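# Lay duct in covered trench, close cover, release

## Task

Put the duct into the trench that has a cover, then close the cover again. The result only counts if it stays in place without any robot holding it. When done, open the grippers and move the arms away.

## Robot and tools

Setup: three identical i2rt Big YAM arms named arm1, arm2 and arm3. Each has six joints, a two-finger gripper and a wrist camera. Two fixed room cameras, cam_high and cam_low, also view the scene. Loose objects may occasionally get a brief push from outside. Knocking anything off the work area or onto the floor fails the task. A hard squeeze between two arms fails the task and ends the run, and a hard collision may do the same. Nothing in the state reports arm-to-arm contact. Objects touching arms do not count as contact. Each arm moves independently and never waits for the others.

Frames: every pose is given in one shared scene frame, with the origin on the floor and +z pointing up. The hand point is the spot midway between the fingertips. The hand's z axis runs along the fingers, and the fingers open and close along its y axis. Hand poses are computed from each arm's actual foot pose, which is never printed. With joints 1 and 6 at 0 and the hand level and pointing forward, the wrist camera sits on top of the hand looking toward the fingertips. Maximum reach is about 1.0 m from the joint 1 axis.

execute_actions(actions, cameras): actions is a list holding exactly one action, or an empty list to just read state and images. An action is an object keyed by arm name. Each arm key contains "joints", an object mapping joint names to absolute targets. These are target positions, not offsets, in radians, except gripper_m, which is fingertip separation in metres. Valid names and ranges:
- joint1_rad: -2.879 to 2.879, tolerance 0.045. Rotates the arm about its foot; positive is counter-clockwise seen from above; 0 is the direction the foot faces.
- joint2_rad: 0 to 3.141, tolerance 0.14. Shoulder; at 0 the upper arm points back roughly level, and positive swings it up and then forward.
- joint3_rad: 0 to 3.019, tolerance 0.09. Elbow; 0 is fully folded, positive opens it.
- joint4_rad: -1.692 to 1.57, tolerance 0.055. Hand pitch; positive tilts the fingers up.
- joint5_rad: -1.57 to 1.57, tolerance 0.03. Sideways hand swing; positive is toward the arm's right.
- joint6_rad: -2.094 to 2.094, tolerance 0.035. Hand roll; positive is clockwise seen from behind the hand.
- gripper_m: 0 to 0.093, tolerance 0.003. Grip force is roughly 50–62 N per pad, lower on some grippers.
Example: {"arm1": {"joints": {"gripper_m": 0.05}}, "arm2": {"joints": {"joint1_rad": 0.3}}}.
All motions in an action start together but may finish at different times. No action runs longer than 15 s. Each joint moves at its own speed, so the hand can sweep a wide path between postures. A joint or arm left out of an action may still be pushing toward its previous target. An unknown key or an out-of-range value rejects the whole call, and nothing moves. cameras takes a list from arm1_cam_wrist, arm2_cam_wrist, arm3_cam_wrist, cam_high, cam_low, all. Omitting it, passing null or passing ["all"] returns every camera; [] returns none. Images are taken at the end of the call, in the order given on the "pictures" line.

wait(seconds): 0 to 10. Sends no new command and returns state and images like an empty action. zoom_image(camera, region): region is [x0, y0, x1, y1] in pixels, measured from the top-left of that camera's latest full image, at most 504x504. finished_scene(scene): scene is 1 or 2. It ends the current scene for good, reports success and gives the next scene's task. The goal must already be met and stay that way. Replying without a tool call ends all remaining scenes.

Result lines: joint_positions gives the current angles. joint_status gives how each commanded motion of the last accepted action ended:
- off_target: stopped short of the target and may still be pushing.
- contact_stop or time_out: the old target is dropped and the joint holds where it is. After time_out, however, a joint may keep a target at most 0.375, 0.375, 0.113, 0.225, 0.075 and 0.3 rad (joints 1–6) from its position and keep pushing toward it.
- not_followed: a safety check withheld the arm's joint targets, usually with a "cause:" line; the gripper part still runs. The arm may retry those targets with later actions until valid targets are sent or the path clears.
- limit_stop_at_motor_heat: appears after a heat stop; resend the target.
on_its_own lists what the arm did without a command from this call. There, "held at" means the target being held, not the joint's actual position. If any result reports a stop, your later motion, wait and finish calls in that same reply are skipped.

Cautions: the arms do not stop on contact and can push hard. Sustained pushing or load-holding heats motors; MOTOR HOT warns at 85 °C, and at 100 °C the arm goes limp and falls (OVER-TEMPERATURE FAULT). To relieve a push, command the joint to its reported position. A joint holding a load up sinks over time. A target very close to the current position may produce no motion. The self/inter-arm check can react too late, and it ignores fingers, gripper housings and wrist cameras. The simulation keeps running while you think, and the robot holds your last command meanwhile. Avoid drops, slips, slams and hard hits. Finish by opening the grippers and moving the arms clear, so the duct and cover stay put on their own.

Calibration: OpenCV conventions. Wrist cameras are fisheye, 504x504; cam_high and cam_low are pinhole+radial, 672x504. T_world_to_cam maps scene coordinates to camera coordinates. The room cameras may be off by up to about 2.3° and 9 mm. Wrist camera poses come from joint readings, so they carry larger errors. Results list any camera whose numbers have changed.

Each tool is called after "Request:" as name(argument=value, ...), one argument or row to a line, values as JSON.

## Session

Request:
execute_actions(
  actions=[],
)

Scene clock: 0.00 s.
arm1.joint_positions: joint1_rad=+0.243 joint2_rad=+0.558 joint3_rad=+1.434 joint4_rad=-1.485 joint5_rad=+0.184 joint6_rad=-0.471 gripper_m=+0.095
arm1.joint_status: not commanded
arm1.hand: x=-0.0034 y=-0.4417 z=+1.3773 quat_wxyz=(-0.415, +0.778, -0.415, -0.224) (m; scene frame)
arm2.joint_positions: joint1_rad=+0.293 joint2_rad=+0.533 joint3_rad=+1.362 joint4_rad=-1.482 joint5_rad=-0.230 joint6_rad=-0.055 gripper_m=+0.095
arm2.joint_status: not commanded
arm2.hand: x=-0.6115 y=-0.2913 z=+1.3347 quat_wxyz=(-0.185, +0.764, -0.460, -0.413) (m; scene frame)
arm3.joint_positions: joint1_rad=+0.355 joint2_rad=+0.465 joint3_rad=+1.368 joint4_rad=-1.392 joint5_rad=-0.076 joint6_rad=+0.174 gripper_m=+0.095
arm3.joint_status: not commanded
arm3.hand: x=+0.4535 y=-0.2969 z=+1.3534 quat_wxyz=(-0.236, +0.662, -0.543, -0.459) (m; scene frame)
pictures: arm1_cam_wrist, arm2_cam_wrist, arm3_cam_wrist, cam_high, cam_low
camera_calibration (this result's frames):
arm1_cam_wrist: T_world_to_cam=[[0.831499, 0.310832, 0.460427, -0.498006], [0.453735, -0.858196, -0.24005, -0.0382734], [0.320522, 0.408513, -0.854625, 1.48555], [0, 0, 0, 1]] pos_world=[-0.0446933, -0.484916, 1.48969]
arm2_cam_wrist: T_world_to_cam=[[0.860103, 0.501372, -0.0940634, 0.797933], [0.453568, -0.836024, -0.308772, 0.454434], [-0.233449, 0.222911, -0.946474, 1.30529], [0, 0, 0, 1]] pos_world=[-0.587703, -0.311107, 1.45079]
arm3_cam_wrist: T_world_to_cam=[[0.939756, 0.289617, -0.181605, -0.101132], [0.190345, -0.884598, -0.425741, 0.231044], [-0.283949, 0.365525, -0.886434, 1.56285], [0, 0, 0, 1]] pos_world=[0.494831, -0.337591, 1.46536]
Images, in order (width x height): arm1_cam_wrist 504x504, arm2_cam_wrist 504x504, arm3_cam_wrist 504x504, cam_high 672x504, cam_low 672x504.

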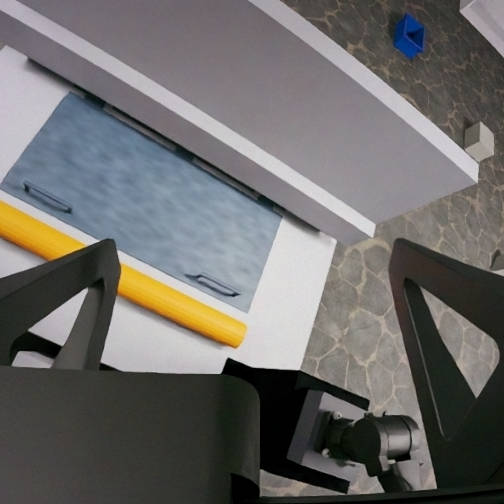

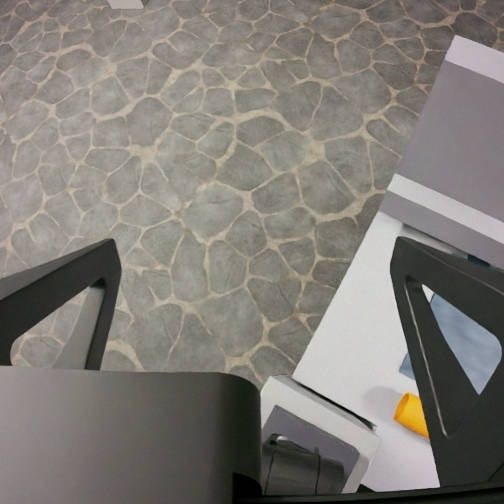

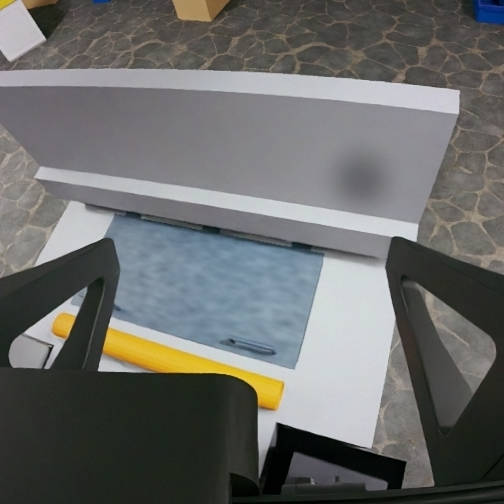

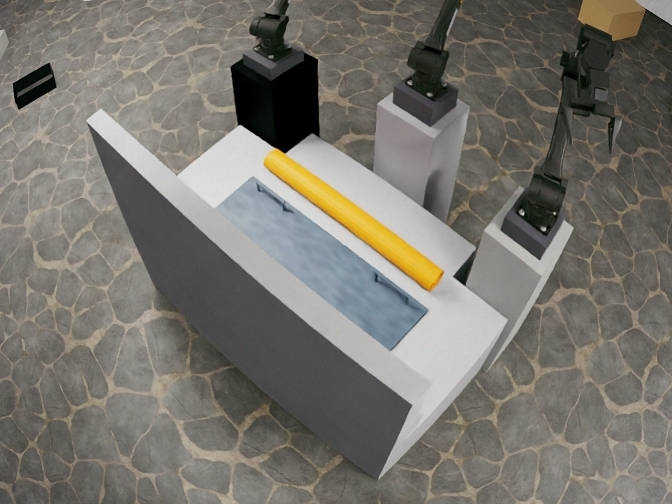

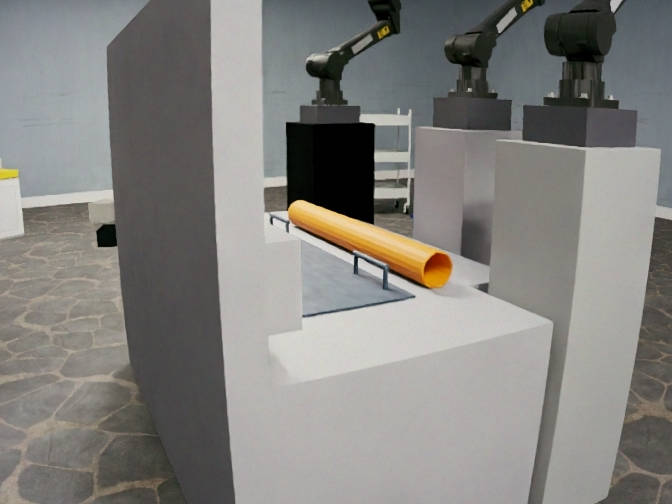

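Request:
execute_actions(
  actions=[
    {"arm1":{"joints":{"joint1_rad":-0.025,"joint2_rad":1.7,"joint3_rad":0.9,"joint4_rad":-0.7,"joint5_rad":0,"joint6_rad":1.53}},"arm2":{"joints":{"joint1_rad":-0.5,"joint2_rad":1.8,"joint3_rad":1.0,"joint4_rad":-0.7,"joint5_rad":0,"joint6_rad":0.84,"gripper_m":0.055}},"arm3":{"joints":{"joint1_rad":0.6,"joint2_rad":1.8,"joint3_rad":1.0,"joint4_rad":-0.7,"joint5_rad":0,"joint6_rad":-0.815,"gripper_m":0.055}}},
  ],
  cameras=[],
)

Request:
execute_actions(
  actions=[
    {"arm1":{"joints":{"joint2_rad":2.33,"joint3_rad":0.83,"joint4_rad":-0.08}},"arm2":{"joints":{"joint1_rad":-0.75,"joint2_rad":2.34,"joint3_rad":0.955,"joint4_rad":-0.165}},"arm3":{"joints":{"joint1_rad":0.76,"joint2_rad":2.32,"joint3_rad":0.885,"joint4_rad":-0.135}}},
  ],
)

Scene clock: 4.43 s.
arm1.joint_positions: joint1_rad=-0.023 joint2_rad=+1.691 joint3_rad=+0.890 joint4_rad=-0.710 joint5_rad=+0.003 joint6_rad=+1.520 gripper_m=+0.095
arm1.joint_status: all done
arm1.hand: x=+0.0189 y=-0.2049 z=+0.8147 quat_wxyz=(+0.002, +0.003, -0.999, -0.034) (m; scene frame)
arm2.joint_positions: joint1_rad=-0.503 joint2_rad=+1.803 joint3_rad=+0.996 joint4_rad=-0.720 joint5_rad=-0.001 joint6_rad=+0.829 gripper_m=+0.055
arm2.joint_status: all done
arm2.hand: x=-0.3125 y=-0.0510 z=+0.7795 quat_wxyz=(-0.011, +0.131, -0.991, -0.018) (m; scene frame)
arm3.joint_positions: joint1_rad=+0.594 joint2_rad=+1.800 joint3_rad=+0.992 joint4_rad=-0.709 joint5_rad=-0.002 joint6_rad=-0.806 gripper_m=+0.055
arm3.joint_status: all done
arm3.hand: x=+0.2798 y=-0.0683 z=+0.7701 quat_wxyz=(-0.022, +0.995, -0.101, -0.016) (m; scene frame)
pictures: none
No camera images: the call's "cameras" was empty. Leave "cameras" out to get every camera's image.

Scene clock: 5.77 s.
arm1.joint_positions: joint1_rad=-0.023 joint2_rad=+2.327 joint3_rad=+0.828 joint4_rad=-0.089 joint5_rad=+0.003 joint6_rad=+1.521 gripper_m=+0.095
arm1.joint_status: all done
arm1.hand: x=+0.0139 y=-0.2640 z=+0.5680 quat_wxyz=(+0.004, +0.003, -1.000, +0.005) (m; scene frame)
arm2.joint_positions: joint1_rad=-0.764 joint2_rad=+2.350 joint3_rad=+0.950 joint4_rad=-0.185 joint5_rad=+0.001 joint6_rad=+0.829 gripper_m=+0.055
arm2.joint_status: all done
arm2.hand: x=-0.2521 y=-0.1568 z=+0.5476 quat_wxyz=(+0.006, +0.000, -1.000, +0.005) (m; scene frame)
arm3.joint_positions: joint1_rad=+0.769 joint2_rad=+2.320 joint3_rad=+0.880 joint4_rad=-0.144 joint5_rad=-0.001 joint6_rad=-0.807 gripper_m=+0.055
arm3.joint_status: all done
arm3.hand: x=+0.2684 y=-0.1711 z=+0.5445 quat_wxyz=(+0.004, +1.000, -0.013, +0.006) (m; scene frame)
pictures: arm1_cam_wrist, arm2_cam_wrist, arm3_cam_wrist, cam_high, cam_low
camera_calibration (this result's frames):
arm1_cam_wrist: T_world_to_cam=[[0.00582394, -0.999939, 0.00942145, -0.273347], [-0.808557, 0.000834802, 0.588417, -0.314131], [-0.588389, -0.0110447, -0.808503, 0.591414], [0, 0, 0, 1]] pos_world=[0.095581, -0.266536, 0.665575]
arm2_cam_wrist: T_world_to_cam=[[-0.000621211, -0.99984, 0.0178992, -0.166381], [-0.80703, 0.0110709, 0.590406, -0.516512], [-0.59051, -0.0140784, -0.806908, 0.410573], [0, 0, 0, 1]] pos_world=[-0.174496, -0.154856, 0.639225]
arm3_cam_wrist: T_world_to_cam=[[0.0270198, 0.999634, 0.00156738, 0.156149], [0.803215, -0.022644, 0.595258, -0.539712], [0.595076, -0.0148248, -0.803533, 0.401112], [0, 0, 0, 1]] pos_world=[0.190594, -0.162366, 0.64333]
Images, in order (width x height): arm1_cam_wrist 504x504, arm2_cam_wrist 504x504, arm3_cam_wrist 504x504, cam_high 672x504, cam_low 672x504.

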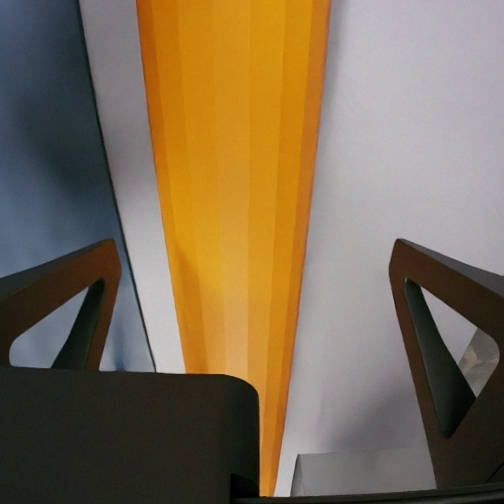

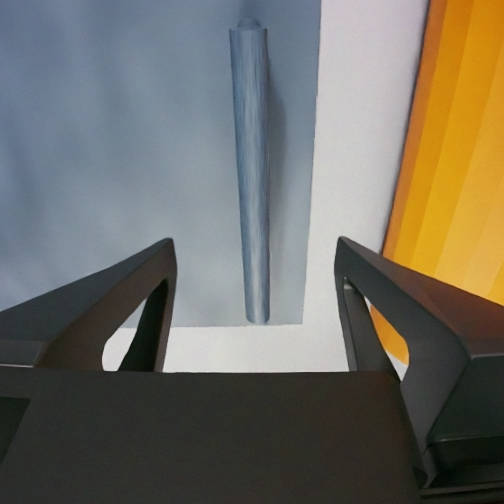

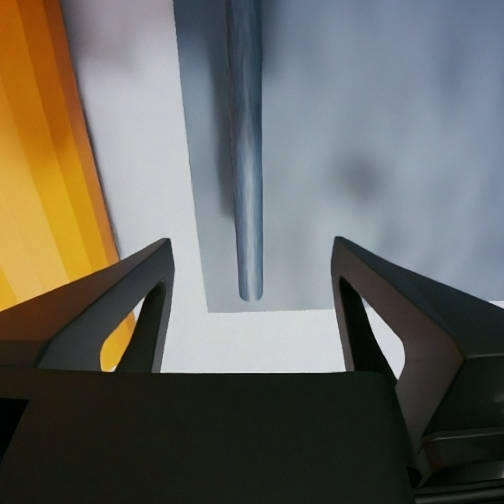

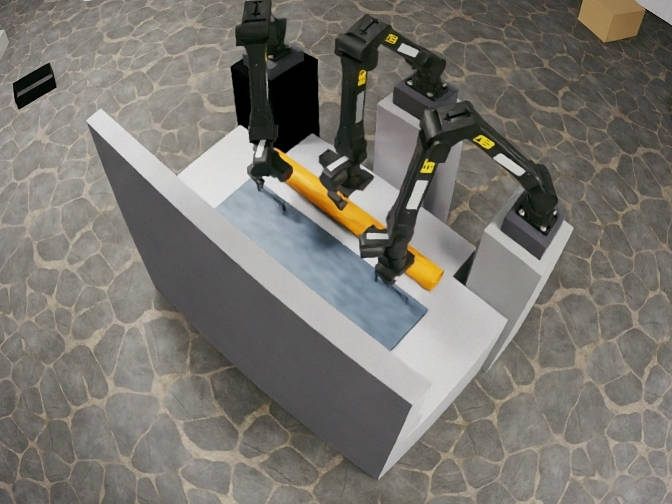

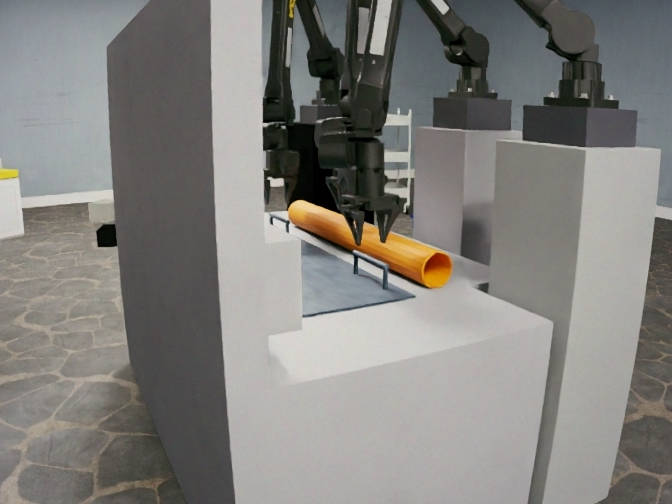

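Request:
execute_actions(
  actions=[
    {"arm1":{"joints":{"joint2_rad":2.45,"joint3_rad":0.885,"joint4_rad":0.0}},"arm2":{"joints":{"joint2_rad":2.415,"joint3_rad":0.975,"joint4_rad":-0.12}},"arm3":{"joints":{"joint2_rad":2.40,"joint3_rad":0.91,"joint4_rad":-0.095}}},
  ],
  cameras=[],
)

Request:
execute_actions(
  actions=[
    {"arm1":{"joints":{"joint2_rad":2.55,"joint3_rad":0.935,"joint4_rad":0.035}},"arm2":{"joints":{"joint2_rad":2.48,"joint3_rad":1.0,"joint4_rad":-0.08}},"arm3":{"joints":{"joint2_rad":2.465,"joint3_rad":0.94,"joint4_rad":-0.06}}},
  ],
  cameras=[],
)

Request:
execute_actions(
  actions=[
    {"arm1":{"joints":{"joint2_rad":2.645,"joint3_rad":1.0,"joint4_rad":0.06}},"arm2":{"joints":{"joint2_rad":2.535,"joint3_rad":1.025,"joint4_rad":-0.045}},"arm3":{"joints":{"joint2_rad":2.52,"joint3_rad":0.965,"joint4_rad":-0.03}}},
  ],
  cameras=["arm1_cam_wrist","arm2_cam_wrist","arm3_cam_wrist"],
)

Scene clock: 9.10 s.
arm1.joint_positions: joint1_rad=-0.023 joint2_rad=+2.439 joint3_rad=+0.884 joint4_rad=-0.006 joint5_rad=+0.003 joint6_rad=+1.521 gripper_m=+0.095
arm1.joint_status: all done
arm1.hand: x=+0.0140 y=-0.2544 z=+0.5310 quat_wxyz=(+0.003, +0.003, -1.000, -0.009) (m; scene frame)
arm2.joint_positions: joint1_rad=-0.764 joint2_rad=+2.408 joint3_rad=+0.969 joint4_rad=-0.138 joint5_rad=+0.001 joint6_rad=+0.829 gripper_m=+0.055
arm2.joint_status: all done
arm2.hand: x=-0.2523 y=-0.1569 z=+0.5266 quat_wxyz=(+0.003, +0.000, -1.000, +0.002) (m; scene frame)
arm3.joint_positions: joint1_rad=+0.769 joint2_rad=+2.391 joint3_rad=+0.908 joint4_rad=-0.102 joint5_rad=-0.001 joint6_rad=-0.807 gripper_m=+0.055
arm3.joint_status: all done
arm3.hand: x=+0.2688 y=-0.1714 z=+0.5203 quat_wxyz=(+0.004, +1.000, -0.013, +0.006) (m; scene frame)
pictures: none
No camera images: the call's "cameras" was empty. Leave "cameras" out to get every camera's image.

Scene clock: 9.90 s.
arm1.joint_positions: joint1_rad=-0.023 joint2_rad=+2.541 joint3_rad=+0.933 joint4_rad=+0.027 joint5_rad=+0.003 joint6_rad=+1.522 gripper_m=+0.095
arm1.joint_status: all done
arm1.hand: x=+0.0133 y=-0.2619 z=+0.4963 quat_wxyz=(+0.003, +0.003, -1.000, +0.001) (m; scene frame)
arm2.joint_positions: joint1_rad=-0.764 joint2_rad=+2.473 joint3_rad=+0.996 joint4_rad=-0.098 joint5_rad=+0.001 joint6_rad=+0.829 gripper_m=+0.055
arm2.joint_status: all done
arm2.hand: x=-0.2534 y=-0.1580 z=+0.5032 quat_wxyz=(+0.002, +0.000, -1.000, +0.001) (m; scene frame)
arm3.joint_positions: joint1_rad=+0.769 joint2_rad=+2.454 joint3_rad=+0.938 joint4_rad=-0.067 joint5_rad=-0.001 joint6_rad=-0.807 gripper_m=+0.055
arm3.joint_status: all done
arm3.hand: x=+0.2687 y=-0.1712 z=+0.4986 quat_wxyz=(+0.004, +1.000, -0.013, +0.005) (m; scene frame)
pictures: none
No camera images: the call's "cameras" was empty. Leave "cameras" out to get every camera's image.

Scene clock: 10.70 s.
arm1.joint_positions: joint1_rad=-0.023 joint2_rad=+2.632 joint3_rad=+1.000 joint4_rad=+0.054 joint5_rad=+0.003 joint6_rad=+1.522 gripper_m=+0.095
arm1.joint_status: all done
arm1.hand: x=+0.0132 y=-0.2572 z=+0.4642 quat_wxyz=(+0.003, +0.003, -1.000, +0.000) (m; scene frame)
arm2.joint_positions: joint1_rad=-0.764 joint2_rad=+2.526 joint3_rad=+1.021 joint4_rad=-0.063 joint5_rad=+0.001 joint6_rad=+0.829 gripper_m=+0.055
arm2.joint_status: all done
arm2.hand: x=-0.2532 y=-0.1578 z=+0.4843 quat_wxyz=(+0.000, +0.000, -1.000, -0.001) (m; scene frame)
arm3.joint_positions: joint1_rad=+0.769 joint2_rad=+2.508 joint3_rad=+0.963 joint4_rad=-0.038 joint5_rad=-0.001 joint6_rad=-0.807 gripper_m=+0.055
arm3.joint_status: all done
arm3.hand: x=+0.2693 y=-0.1718 z=+0.4799 quat_wxyz=(+0.003, +1.000, -0.013, +0.005) (m; scene frame)
pictures: arm1_cam_wrist, arm2_cam_wrist, arm3_cam_wrist
camera_calibration (this result's frames):
arm1_cam_wrist: T_world_to_cam=[[0.00496676, -0.999988, -0.0000979917, -0.261243], [-0.808806, -0.00407482, 0.588062, -0.254761], [-0.588055, -0.00284151, -0.808816, 0.509442], [0, 0, 0, 1]] pos_world=[0.0948252, -0.26083, 0.561834]
arm2_cam_wrist: T_world_to_cam=[[-0.00079787, -0.999986, 0.00522084, -0.16017], [-0.813814, 0.00368327, 0.581114, -0.478414], [-0.581125, -0.00378514, -0.813806, 0.366157], [0, 0, 0, 1]] pos_world=[-0.176685, -0.15702, 0.57683]
arm3_cam_wrist: T_world_to_cam=[[0.0270149, 0.999629, 0.00349493, 0.155998], [0.804283, -0.0238117, 0.593769, -0.501814], [0.593632, -0.0132297, -0.804628, 0.349833], [0, 0, 0, 1]] pos_world=[0.191714, -0.163261, 0.578902]
Images, in order (width x height): arm1_cam_wrist 504x504, arm2_cam_wrist 504x504, arm3_cam_wrist 504x504.

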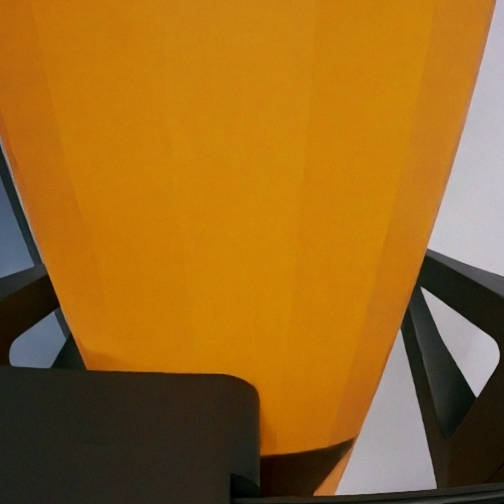

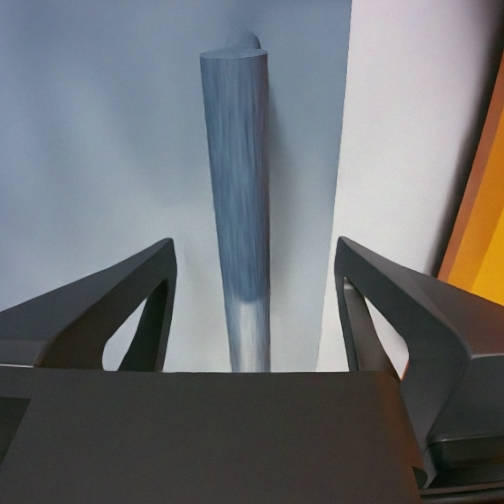

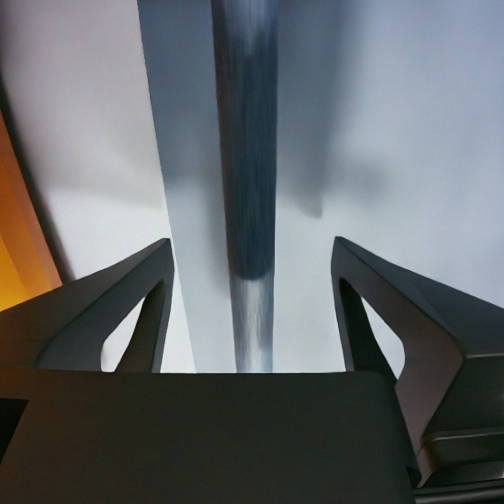

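Request:
execute_actions(
  actions=[
    {"arm1":{"joints":{"gripper_m":0.03}},"arm2":{"joints":{"gripper_m":0}},"arm3":{"joints":{"gripper_m":0}}},
  ],
  cameras=[],
)

Request:
execute_actions(
  actions=[
    {"arm1":{"joints":{"joint2_rad":2.53,"joint3_rad":0.89,"joint4_rad":0.05}},"arm2":{"joints":{"joint1_rad":-0.73,"joint2_rad":2.34,"joint3_rad":0.97,"joint4_rad":-0.16,"joint6_rad":0.85}},"arm3":{"joints":{"joint1_rad":0.74,"joint2_rad":2.32,"joint3_rad":0.91,"joint4_rad":-0.14,"joint6_rad":-0.845}}},
  ],
  cameras=[],
)

Request:
execute_actions(
  actions=[
    {"arm2":{"joints":{"joint1_rad":-0.695,"joint2_rad":2.19,"joint3_rad":0.98,"joint4_rad":-0.30,"joint6_rad":0.88}},"arm3":{"joints":{"joint1_rad":0.705,"joint2_rad":2.17,"joint3_rad":0.92,"joint4_rad":-0.285,"joint6_rad":-0.88}}},
  ],
  cameras=[],
)

Request:
execute_actions(
  actions=[
    {"arm2":{"joints":{"joint1_rad":-0.65,"joint2_rad":2.05,"joint3_rad":1.03,"joint4_rad":-0.455,"joint6_rad":0.93}},"arm3":{"joints":{"joint1_rad":0.66,"joint2_rad":2.03,"joint3_rad":0.97,"joint4_rad":-0.44,"joint6_rad":-0.925}}},
  ],
  cameras=["cam_low"],
)

Request:
execute_actions(
  actions=[
    {"arm2":{"joints":{"joint1_rad":-0.595,"joint2_rad":1.98,"joint3_rad":1.145,"joint4_rad":-0.59,"joint6_rad":0.975}},"arm3":{"joints":{"joint1_rad":0.605,"joint2_rad":1.96,"joint3_rad":1.09,"joint4_rad":-0.575,"joint6_rad":-0.975}}},
  ],
  cameras=[],
)

Request:
execute_actions(
  actions=[
    {"arm2":{"joints":{"joint1_rad":-0.545,"joint2_rad":1.95,"joint3_rad":1.26,"joint4_rad":-0.705,"joint6_rad":1.015}},"arm3":{"joints":{"joint1_rad":0.555,"joint2_rad":1.93,"joint3_rad":1.215,"joint4_rad":-0.695,"joint6_rad":-1.02}}},
  ],
  cameras=["cam_low","cam_high"],
)

Scene clock: 14.37 s.
arm1.joint_positions: joint1_rad=-0.023 joint2_rad=+2.632 joint3_rad=+1.002 joint4_rad=+0.058 joint5_rad=+0.002 joint6_rad=+1.525 gripper_m=+0.073
arm1.joint_status: gripper_m off_target (ended at +0.073, target +0.030)
arm1.hand: x=+0.0132 y=-0.2543 z=+0.4643 quat_wxyz=(+0.004, +0.001, -1.000, -0.004) (m; scene frame)
arm2.joint_positions: joint1_rad=-0.761 joint2_rad=+2.526 joint3_rad=+1.023 joint4_rad=-0.059 joint5_rad=-0.001 joint6_rad=+0.819 gripper_m=+0.009
arm2.joint_status: gripper_m off_target (ended at +0.009, target +0.000)
arm2.hand: x=-0.2531 y=-0.1554 z=+0.4843 quat_wxyz=(-0.001, +0.007, -1.000, -0.004) (m; scene frame)
arm3.joint_positions: joint1_rad=+0.769 joint2_rad=+2.508 joint3_rad=+0.963 joint4_rad=-0.037 joint5_rad=+0.000 joint6_rad=-0.817 gripper_m=+0.009
arm3.joint_status: gripper_m off_target (ended at +0.009, target +0.000)
arm3.hand: x=+0.2693 y=-0.1717 z=+0.4799 quat_wxyz=(+0.003, +1.000, -0.008, +0.005) (m; scene frame)
pictures: none
No camera images: the call's "cameras" was empty. Leave "cameras" out to get every camera's image.

Scene clock: 15.40 s.
arm1.joint_positions: joint1_rad=-0.023 joint2_rad=+2.575 joint3_rad=+0.891 joint4_rad=+0.051 joint5_rad=+0.002 joint6_rad=+1.525 gripper_m=+0.073
arm1.joint_status: all done
arm1.hand: x=+0.0115 y=-0.2983 z=+0.4866 quat_wxyz=(+0.005, +0.001, -1.000, +0.027) (m; scene frame)
arm2.joint_positions: joint1_rad=-0.744 joint2_rad=+2.400 joint3_rad=+0.977 joint4_rad=-0.144 joint5_rad=+0.004 joint6_rad=+0.831 gripper_m=+0.009
arm2.joint_status: all done
arm2.hand: x=-0.2536 y=-0.1468 z=+0.5299 quat_wxyz=(-0.001, +0.010, -1.000, +0.000) (m; scene frame)
arm3.joint_positions: joint1_rad=+0.750 joint2_rad=+2.378 joint3_rad=+0.920 joint4_rad=-0.127 joint5_rad=-0.008 joint6_rad=-0.838 gripper_m=+0.009
arm3.joint_status: all done
arm3.hand: x=+0.2687 y=-0.1625 z=+0.5253 quat_wxyz=(+0.007, +1.000, -0.007, +0.003) (m; scene frame)
pictures: none
No camera images: the call's "cameras" was empty. Leave "cameras" out to get every camera's image.

Scene clock: 16.33 s.
arm1.joint_positions: joint1_rad=-0.023 joint2_rad=+2.575 joint3_rad=+0.891 joint4_rad=+0.051 joint5_rad=+0.002 joint6_rad=+1.525 gripper_m=+0.073
arm1.joint_status: not commanded
arm1.hand: x=+0.0115 y=-0.2983 z=+0.4866 quat_wxyz=(+0.005, +0.001, -1.000, +0.027) (m; scene frame)
arm2.joint_positions: joint1_rad=-0.710 joint2_rad=+2.262 joint3_rad=+0.971 joint4_rad=-0.292 joint5_rad=+0.012 joint6_rad=+0.862 gripper_m=+0.009
arm2.joint_status: all done
arm2.hand: x=-0.2538 y=-0.1280 z=+0.5835 quat_wxyz=(+0.001, +0.011, -1.000, +0.008) (m; scene frame)
arm3.joint_positions: joint1_rad=+0.716 joint2_rad=+2.236 joint3_rad=+0.917 joint4_rad=-0.279 joint5_rad=-0.015 joint6_rad=-0.874 gripper_m=+0.009
arm3.joint_status: all done
arm3.hand: x=+0.2679 y=-0.1429 z=+0.5782 quat_wxyz=(+0.014, +1.000, -0.006, +0.004) (m; scene frame)
pictures: none
No camera images: the call's "cameras" was empty. Leave "cameras" out to get every camera's image.

Scene clock: 17.30 s.
arm1.joint_positions: joint1_rad=-0.023 joint2_rad=+2.575 joint3_rad=+0.891 joint4_rad=+0.051 joint5_rad=+0.002 joint6_rad=+1.525 gripper_m=+0.073
arm1.joint_status: not commanded
arm1.hand: x=+0.0115 y=-0.2983 z=+0.4866 quat_wxyz=(+0.005, +0.001, -1.000, +0.027) (m; scene frame)
arm2.joint_positions: joint1_rad=-0.661 joint2_rad=+2.124 joint3_rad=+0.994 joint4_rad=-0.435 joint5_rad=+0.012 joint6_rad=+0.911 gripper_m=+0.009
arm2.joint_status: all done
arm2.hand: x=-0.2549 y=-0.0954 z=+0.6433 quat_wxyz=(-0.005, +0.011, -1.000, +0.001) (m; scene frame)
arm3.joint_positions: joint1_rad=+0.667 joint2_rad=+2.096 joint3_rad=+0.944 joint4_rad=-0.427 joint5_rad=-0.015 joint6_rad=-0.921 gripper_m=+0.009
arm3.joint_status: all done
arm3.hand: x=+0.2671 y=-0.1097 z=+0.6371 quat_wxyz=(+0.006, +1.000, -0.007, -0.003) (m; scene frame)
pictures: cam_low
Images, in order (width x height): cam_low 672x504.

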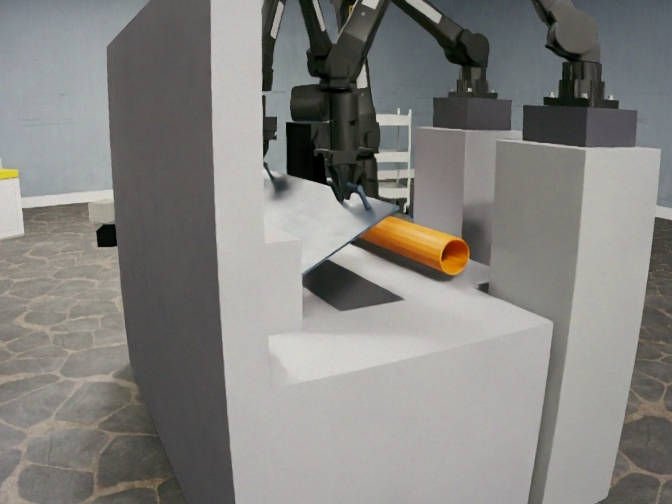

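Scene clock: 18.17 s.
arm1.joint_positions: joint1_rad=-0.023 joint2_rad=+2.575 joint3_rad=+0.891 joint4_rad=+0.051 joint5_rad=+0.002 joint6_rad=+1.525 gripper_m=+0.073
arm1.joint_status: not commanded
arm1.hand: x=+0.0115 y=-0.2983 z=+0.4866 quat_wxyz=(+0.005, +0.001, -1.000, +0.027) (m; scene frame)
arm2.joint_positions: joint1_rad=-0.621 joint2_rad=+2.071 joint3_rad=+1.073 joint4_rad=-0.583 joint5_rad=+0.016 joint6_rad=+0.952 gripper_m=+0.009
arm2.joint_status: all done
arm2.hand: x=-0.2551 y=-0.0650 z=+0.6808 quat_wxyz=(-0.002, +0.011, -1.000, +0.009) (m; scene frame)
arm3.joint_positions: joint1_rad=+0.625 joint2_rad=+2.043 joint3_rad=+1.026 joint4_rad=-0.576 joint5_rad=-0.019 joint6_rad=-0.965 gripper_m=+0.009
arm3.joint_status: all done
arm3.hand: x=+0.2663 y=-0.0783 z=+0.6741 quat_wxyz=(+0.014, +1.000, -0.006, +0.000) (m; scene frame)
pictures: none
No camera images: the call's "cameras" was empty. Leave "cameras" out to get every camera's image.

Scene clock: 19.03 s.
arm1.joint_positions: joint1_rad=-0.023 joint2_rad=+2.575 joint3_rad=+0.891 joint4_rad=+0.051 joint5_rad=+0.002 joint6_rad=+1.525 gripper_m=+0.073
arm1.joint_status: not commanded
arm1.hand: x=+0.0115 y=-0.2983 z=+0.4866 quat_wxyz=(+0.005, +0.001, -1.000, +0.027) (m; scene frame)
arm2.joint_positions: joint1_rad=-0.577 joint2_rad=+2.042 joint3_rad=+1.170 joint4_rad=-0.708 joint5_rad=+0.018 joint6_rad=+0.995 gripper_m=+0.009
arm2.joint_status: all done
arm2.hand: x=-0.2558 y=-0.0281 z=+0.7163 quat_wxyz=(-0.004, +0.012, -1.000, +0.008) (m; scene frame)
arm3.joint_positions: joint1_rad=+0.583 joint2_rad=+2.017 joint3_rad=+1.130 joint4_rad=-0.709 joint5_rad=-0.021 joint6_rad=-1.009 gripper_m=+0.009
arm3.joint_status: all done
arm3.hand: x=+0.2655 y=-0.0409 z=+0.7089 quat_wxyz=(+0.015, +1.000, -0.006, -0.001) (m; scene frame)
pictures: cam_high, cam_low
Images, in order (width x height): cam_high 672x504, cam_low 672x504.

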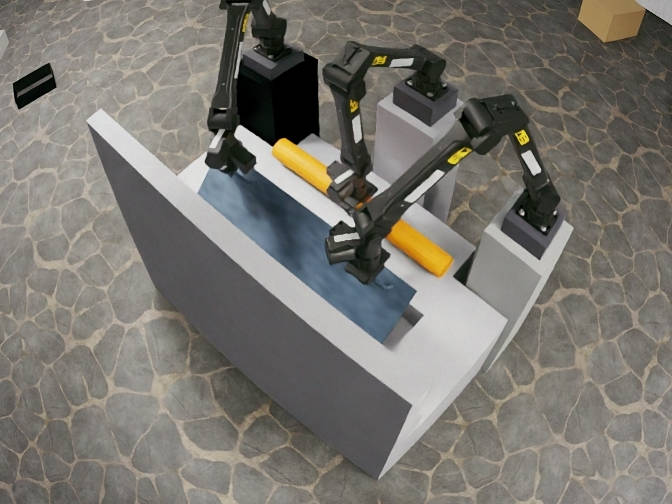

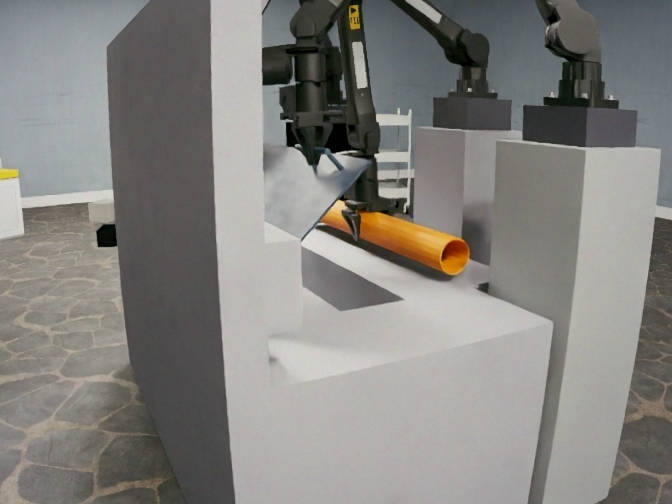

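Request:
execute_actions(
  actions=[
    {"arm1":{"joints":{"joint1_rad":0.014,"joint2_rad":2.42,"joint3_rad":1.05,"joint4_rad":-0.18,"joint6_rad":1.56}},"arm2":{"joints":{"joint1_rad":-0.50,"joint2_rad":1.98,"joint3_rad":1.38,"joint4_rad":-0.79,"joint6_rad":1.06}},"arm3":{"joints":{"joint1_rad":0.51,"joint2_rad":1.96,"joint3_rad":1.335,"joint4_rad":-0.785,"joint6_rad":-1.065}}},
  ],
  cameras=[],
)

Request:
execute_actions(
  actions=[
    {"arm1":{"joints":{"joint2_rad":2.50,"joint3_rad":1.25,"joint4_rad":-0.31}},"arm2":{"joints":{"joint1_rad":-0.465,"joint2_rad":2.04,"joint3_rad":1.505,"joint4_rad":-0.875,"joint6_rad":1.09}},"arm3":{"joints":{"joint1_rad":0.47,"joint2_rad":2.02,"joint3_rad":1.465,"joint4_rad":-0.875,"joint6_rad":-1.10}}},
  ],
  cameras=["cam_low","cam_high"],
)

Scene clock: 22.97 s.
arm1.joint_positions: joint1_rad=+0.011 joint2_rad=+2.433 joint3_rad=+1.045 joint4_rad=-0.175 joint5_rad=+0.002 joint6_rad=+1.550 gripper_m=+0.073
arm1.joint_status: all done
arm1.hand: x=+0.0021 y=-0.1926 z=+0.5401 quat_wxyz=(+0.004, +0.005, -1.000, -0.008) (m; scene frame)
arm2.joint_positions: joint1_rad=-0.533 joint2_rad=+2.043 joint3_rad=+1.286 joint4_rad=-0.809 joint5_rad=+0.020 joint6_rad=+1.039 gripper_m=+0.009
arm2.joint_status: joint3_rad time_out (moved +0.116 of +0.210); the others done
arm2.on_its_own: joint3_rad reads +1.286 and still pushes toward +1.380 since a time_out
arm2.hand: x=-0.2567 y=+0.0139 z=+0.7463 quat_wxyz=(-0.008, +0.011, -1.000, +0.003) (m; scene frame)
arm3.joint_positions: joint1_rad=+0.539 joint2_rad=+2.019 joint3_rad=+1.249 joint4_rad=-0.813 joint5_rad=-0.023 joint6_rad=-1.052 gripper_m=+0.009
arm3.joint_status: all done
arm3.hand: x=+0.2654 y=+0.0018 z=+0.7386 quat_wxyz=(+0.010, +1.000, -0.006, -0.006) (m; scene frame)
pictures: none
No camera images: the call's "cameras" was empty. Leave "cameras" out to get every camera's image.

not run: a stop came earlier in this reply.

Request:
execute_actions(
  actions=[
    {"arm1":{"joints":{"joint2_rad":2.50,"joint3_rad":1.25,"joint4_rad":-0.31}},"arm2":{"joints":{"joint1_rad":-0.465,"joint2_rad":2.045,"joint3_rad":1.51,"joint4_rad":-0.88,"joint6_rad":1.09}},"arm3":{"joints":{"joint1_rad":0.47,"joint2_rad":2.025,"joint3_rad":1.47,"joint4_rad":-0.875,"joint6_rad":-1.10}}},
  ],
  cameras=["cam_low","cam_high"],
)

Scene clock: 25.83 s.
arm1.joint_positions: joint1_rad=+0.011 joint2_rad=+2.534 joint3_rad=+1.242 joint4_rad=-0.302 joint5_rad=+0.002 joint6_rad=+1.551 gripper_m=+0.073
arm1.joint_status: all done
arm1.hand: x=+0.0022 y=-0.1465 z=+0.5142 quat_wxyz=(+0.004, +0.005, -1.000, +0.008) (m; scene frame)
arm2.joint_positions: joint1_rad=-0.497 joint2_rad=+2.071 joint3_rad=+1.415 joint4_rad=-0.898 joint5_rad=+0.017 joint6_rad=+1.073 gripper_m=+0.009
arm2.joint_status: joint3_rad time_out (moved +0.128 of +0.224); the others done
arm2.on_its_own: joint3_rad reads +1.415 and still pushes toward +1.510 since a time_out
arm2.hand: x=-0.2574 y=+0.0553 z=+0.7687 quat_wxyz=(-0.010, +0.012, -1.000, -0.003) (m; scene frame)
arm3.joint_positions: joint1_rad=+0.503 joint2_rad=+2.053 joint3_rad=+1.381 joint4_rad=-0.904 joint5_rad=-0.023 joint6_rad=-1.087 gripper_m=+0.010
arm3.joint_status: all done
arm3.hand: x=+0.2650 y=+0.0433 z=+0.7591 quat_wxyz=(+0.006, +1.000, -0.006, -0.008) (m; scene frame)
pictures: cam_high, cam_low
Images, in order (width x height): cam_high 672x504, cam_low 672x504.

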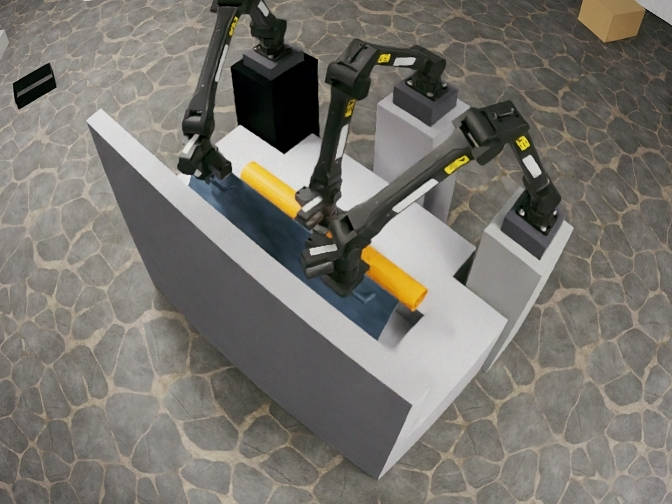

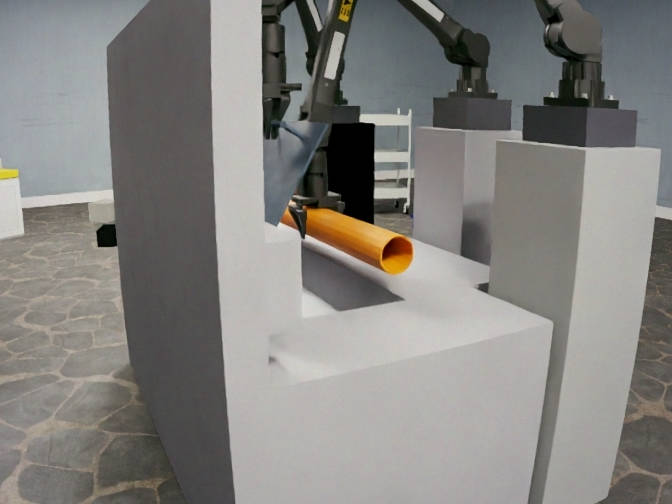

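Request:
execute_actions(
  actions=[
    {"arm1":{"joints":{"joint2_rad":2.58,"joint3_rad":1.49,"joint4_rad":-0.43}},"arm2":{"joints":{"joint3_rad":1.49}}},
  ],
  cameras=[],
)

Request:
execute_actions(
  actions=[
    {"arm1":{"joints":{"joint2_rad":2.71,"joint3_rad":1.575,"joint4_rad":-0.38}}},
  ],
  cameras=["cam_low","cam_high"],
)

Request:
execute_actions(
  actions=[
    {"arm1":{"joints":{"joint2_rad":2.81,"joint3_rad":1.655,"joint4_rad":-0.365}}},
  ],
  cameras=["cam_low","cam_high","arm1_cam_wrist"],
)

Scene clock: 28.00 s.
arm1.joint_positions: joint1_rad=+0.011 joint2_rad=+2.618 joint3_rad=+1.477 joint4_rad=-0.424 joint5_rad=+0.002 joint6_rad=+1.551 gripper_m=+0.073
arm1.joint_status: all done
arm1.hand: x=+0.0029 y=-0.0728 z=+0.5050 quat_wxyz=(+0.004, +0.005, -1.000, -0.007) (m; scene frame)
arm2.joint_positions: joint1_rad=-0.497 joint2_rad=+2.071 joint3_rad=+1.415 joint4_rad=-0.898 joint5_rad=+0.017 joint6_rad=+1.073 gripper_m=+0.009
arm2.joint_status: all done
arm2.hand: x=-0.2574 y=+0.0553 z=+0.7687 quat_wxyz=(-0.010, +0.012, -1.000, -0.003) (m; scene frame)
arm3.joint_positions: joint1_rad=+0.503 joint2_rad=+2.053 joint3_rad=+1.381 joint4_rad=-0.904 joint5_rad=-0.023 joint6_rad=-1.087 gripper_m=+0.010
arm3.joint_status: not commanded
arm3.hand: x=+0.2650 y=+0.0433 z=+0.7591 quat_wxyz=(+0.006, +1.000, -0.006, -0.008) (m; scene frame)
pictures: none
No camera images: the call's "cameras" was empty. Leave "cameras" out to get every camera's image.

Scene clock: 29.13 s.
arm1.joint_positions: joint1_rad=+0.011 joint2_rad=+2.746 joint3_rad=+1.560 joint4_rad=-0.379 joint5_rad=+0.002 joint6_rad=+1.551 gripper_m=+0.073
arm1.joint_status: all done
arm1.hand: x=+0.0023 y=-0.0752 z=+0.4505 quat_wxyz=(+0.004, +0.005, -1.000, -0.006) (m; scene frame)
arm2.joint_positions: joint1_rad=-0.497 joint2_rad=+2.071 joint3_rad=+1.415 joint4_rad=-0.898 joint5_rad=+0.017 joint6_rad=+1.073 gripper_m=+0.009
arm2.joint_status: not commanded
arm2.hand: x=-0.2574 y=+0.0553 z=+0.7687 quat_wxyz=(-0.010, +0.012, -1.000, -0.003) (m; scene frame)
arm3.joint_positions: joint1_rad=+0.503 joint2_rad=+2.053 joint3_rad=+1.381 joint4_rad=-0.904 joint5_rad=-0.023 joint6_rad=-1.087 gripper_m=+0.010
arm3.joint_status: not commanded
arm3.hand: x=+0.2650 y=+0.0433 z=+0.7591 quat_wxyz=(+0.006, +1.000, -0.006, -0.008) (m; scene frame)
pictures: cam_high, cam_low
Images, in order (width x height): cam_high 672x504, cam_low 672x504.

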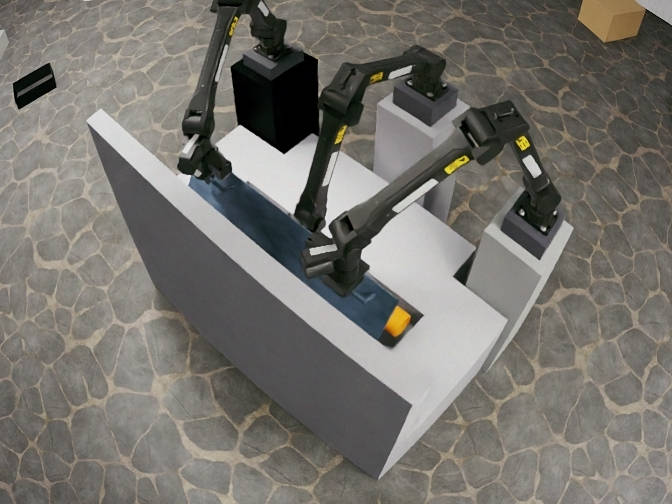

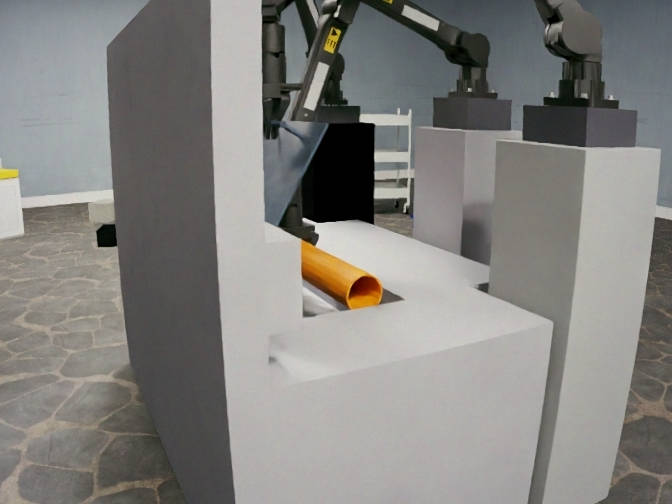

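Scene clock: 30.03 s.
arm1.joint_positions: joint1_rad=+0.011 joint2_rad=+2.837 joint3_rad=+1.636 joint4_rad=-0.366 joint5_rad=+0.002 joint6_rad=+1.551 gripper_m=+0.073
arm1.joint_status: all done
arm1.hand: x=+0.0020 y=-0.0744 z=+0.4142 quat_wxyz=(+0.004, +0.005, -1.000, -0.006) (m; scene frame)
arm2.joint_positions: joint1_rad=-0.497 joint2_rad=+2.071 joint3_rad=+1.415 joint4_rad=-0.898 joint5_rad=+0.017 joint6_rad=+1.073 gripper_m=+0.009
arm2.joint_status: not commanded
arm2.hand: x=-0.2574 y=+0.0553 z=+0.7687 quat_wxyz=(-0.010, +0.012, -1.000, -0.003) (m; scene frame)
arm3.joint_positions: joint1_rad=+0.503 joint2_rad=+2.053 joint3_rad=+1.381 joint4_rad=-0.904 joint5_rad=-0.023 joint6_rad=-1.087 gripper_m=+0.010
arm3.joint_status: not commanded
arm3.hand: x=+0.2650 y=+0.0433 z=+0.7591 quat_wxyz=(+0.006, +1.000, -0.006, -0.008) (m; scene frame)
pictures: arm1_cam_wrist, cam_high, cam_low
camera_calibration (this result's frames):
arm1_cam_wrist: T_world_to_cam=[[0.00982061, -0.999888, -0.0112946, -0.0737162], [-0.808545, -0.0145861, 0.588253, -0.234598], [-0.588352, 0.00335519, -0.808598, 0.463304], [0, 0, 0, 1]] pos_world=[0.0836271, -0.0786842, 0.511797]
Images, in order (width x height): arm1_cam_wrist 504x504, cam_high 672x504, cam_low 672x504.

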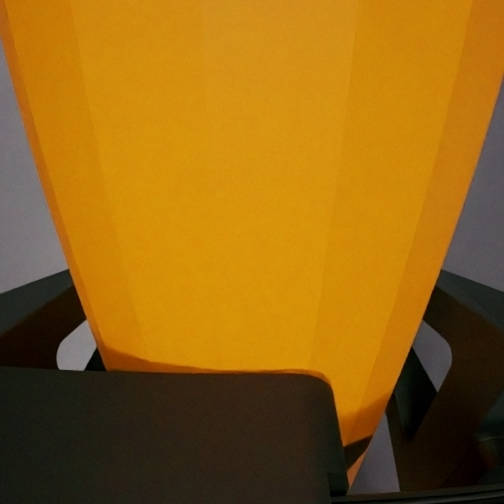

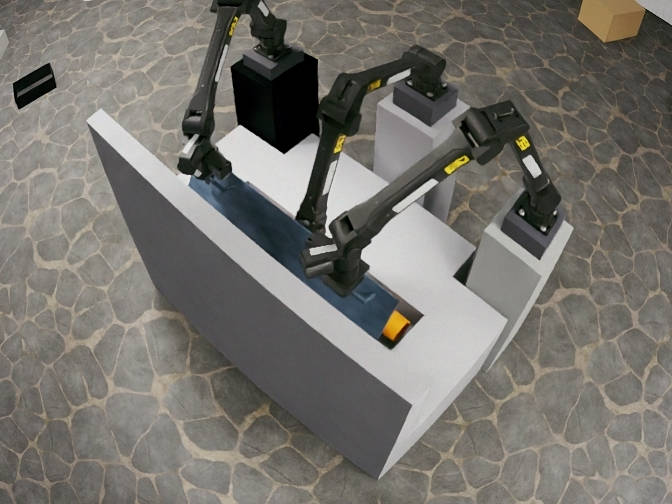

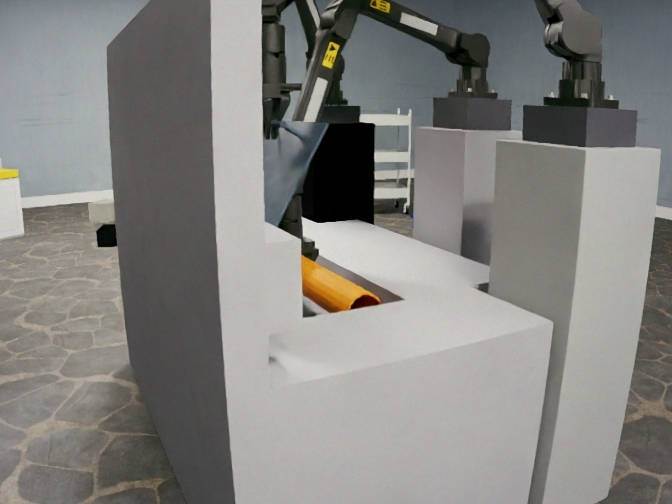

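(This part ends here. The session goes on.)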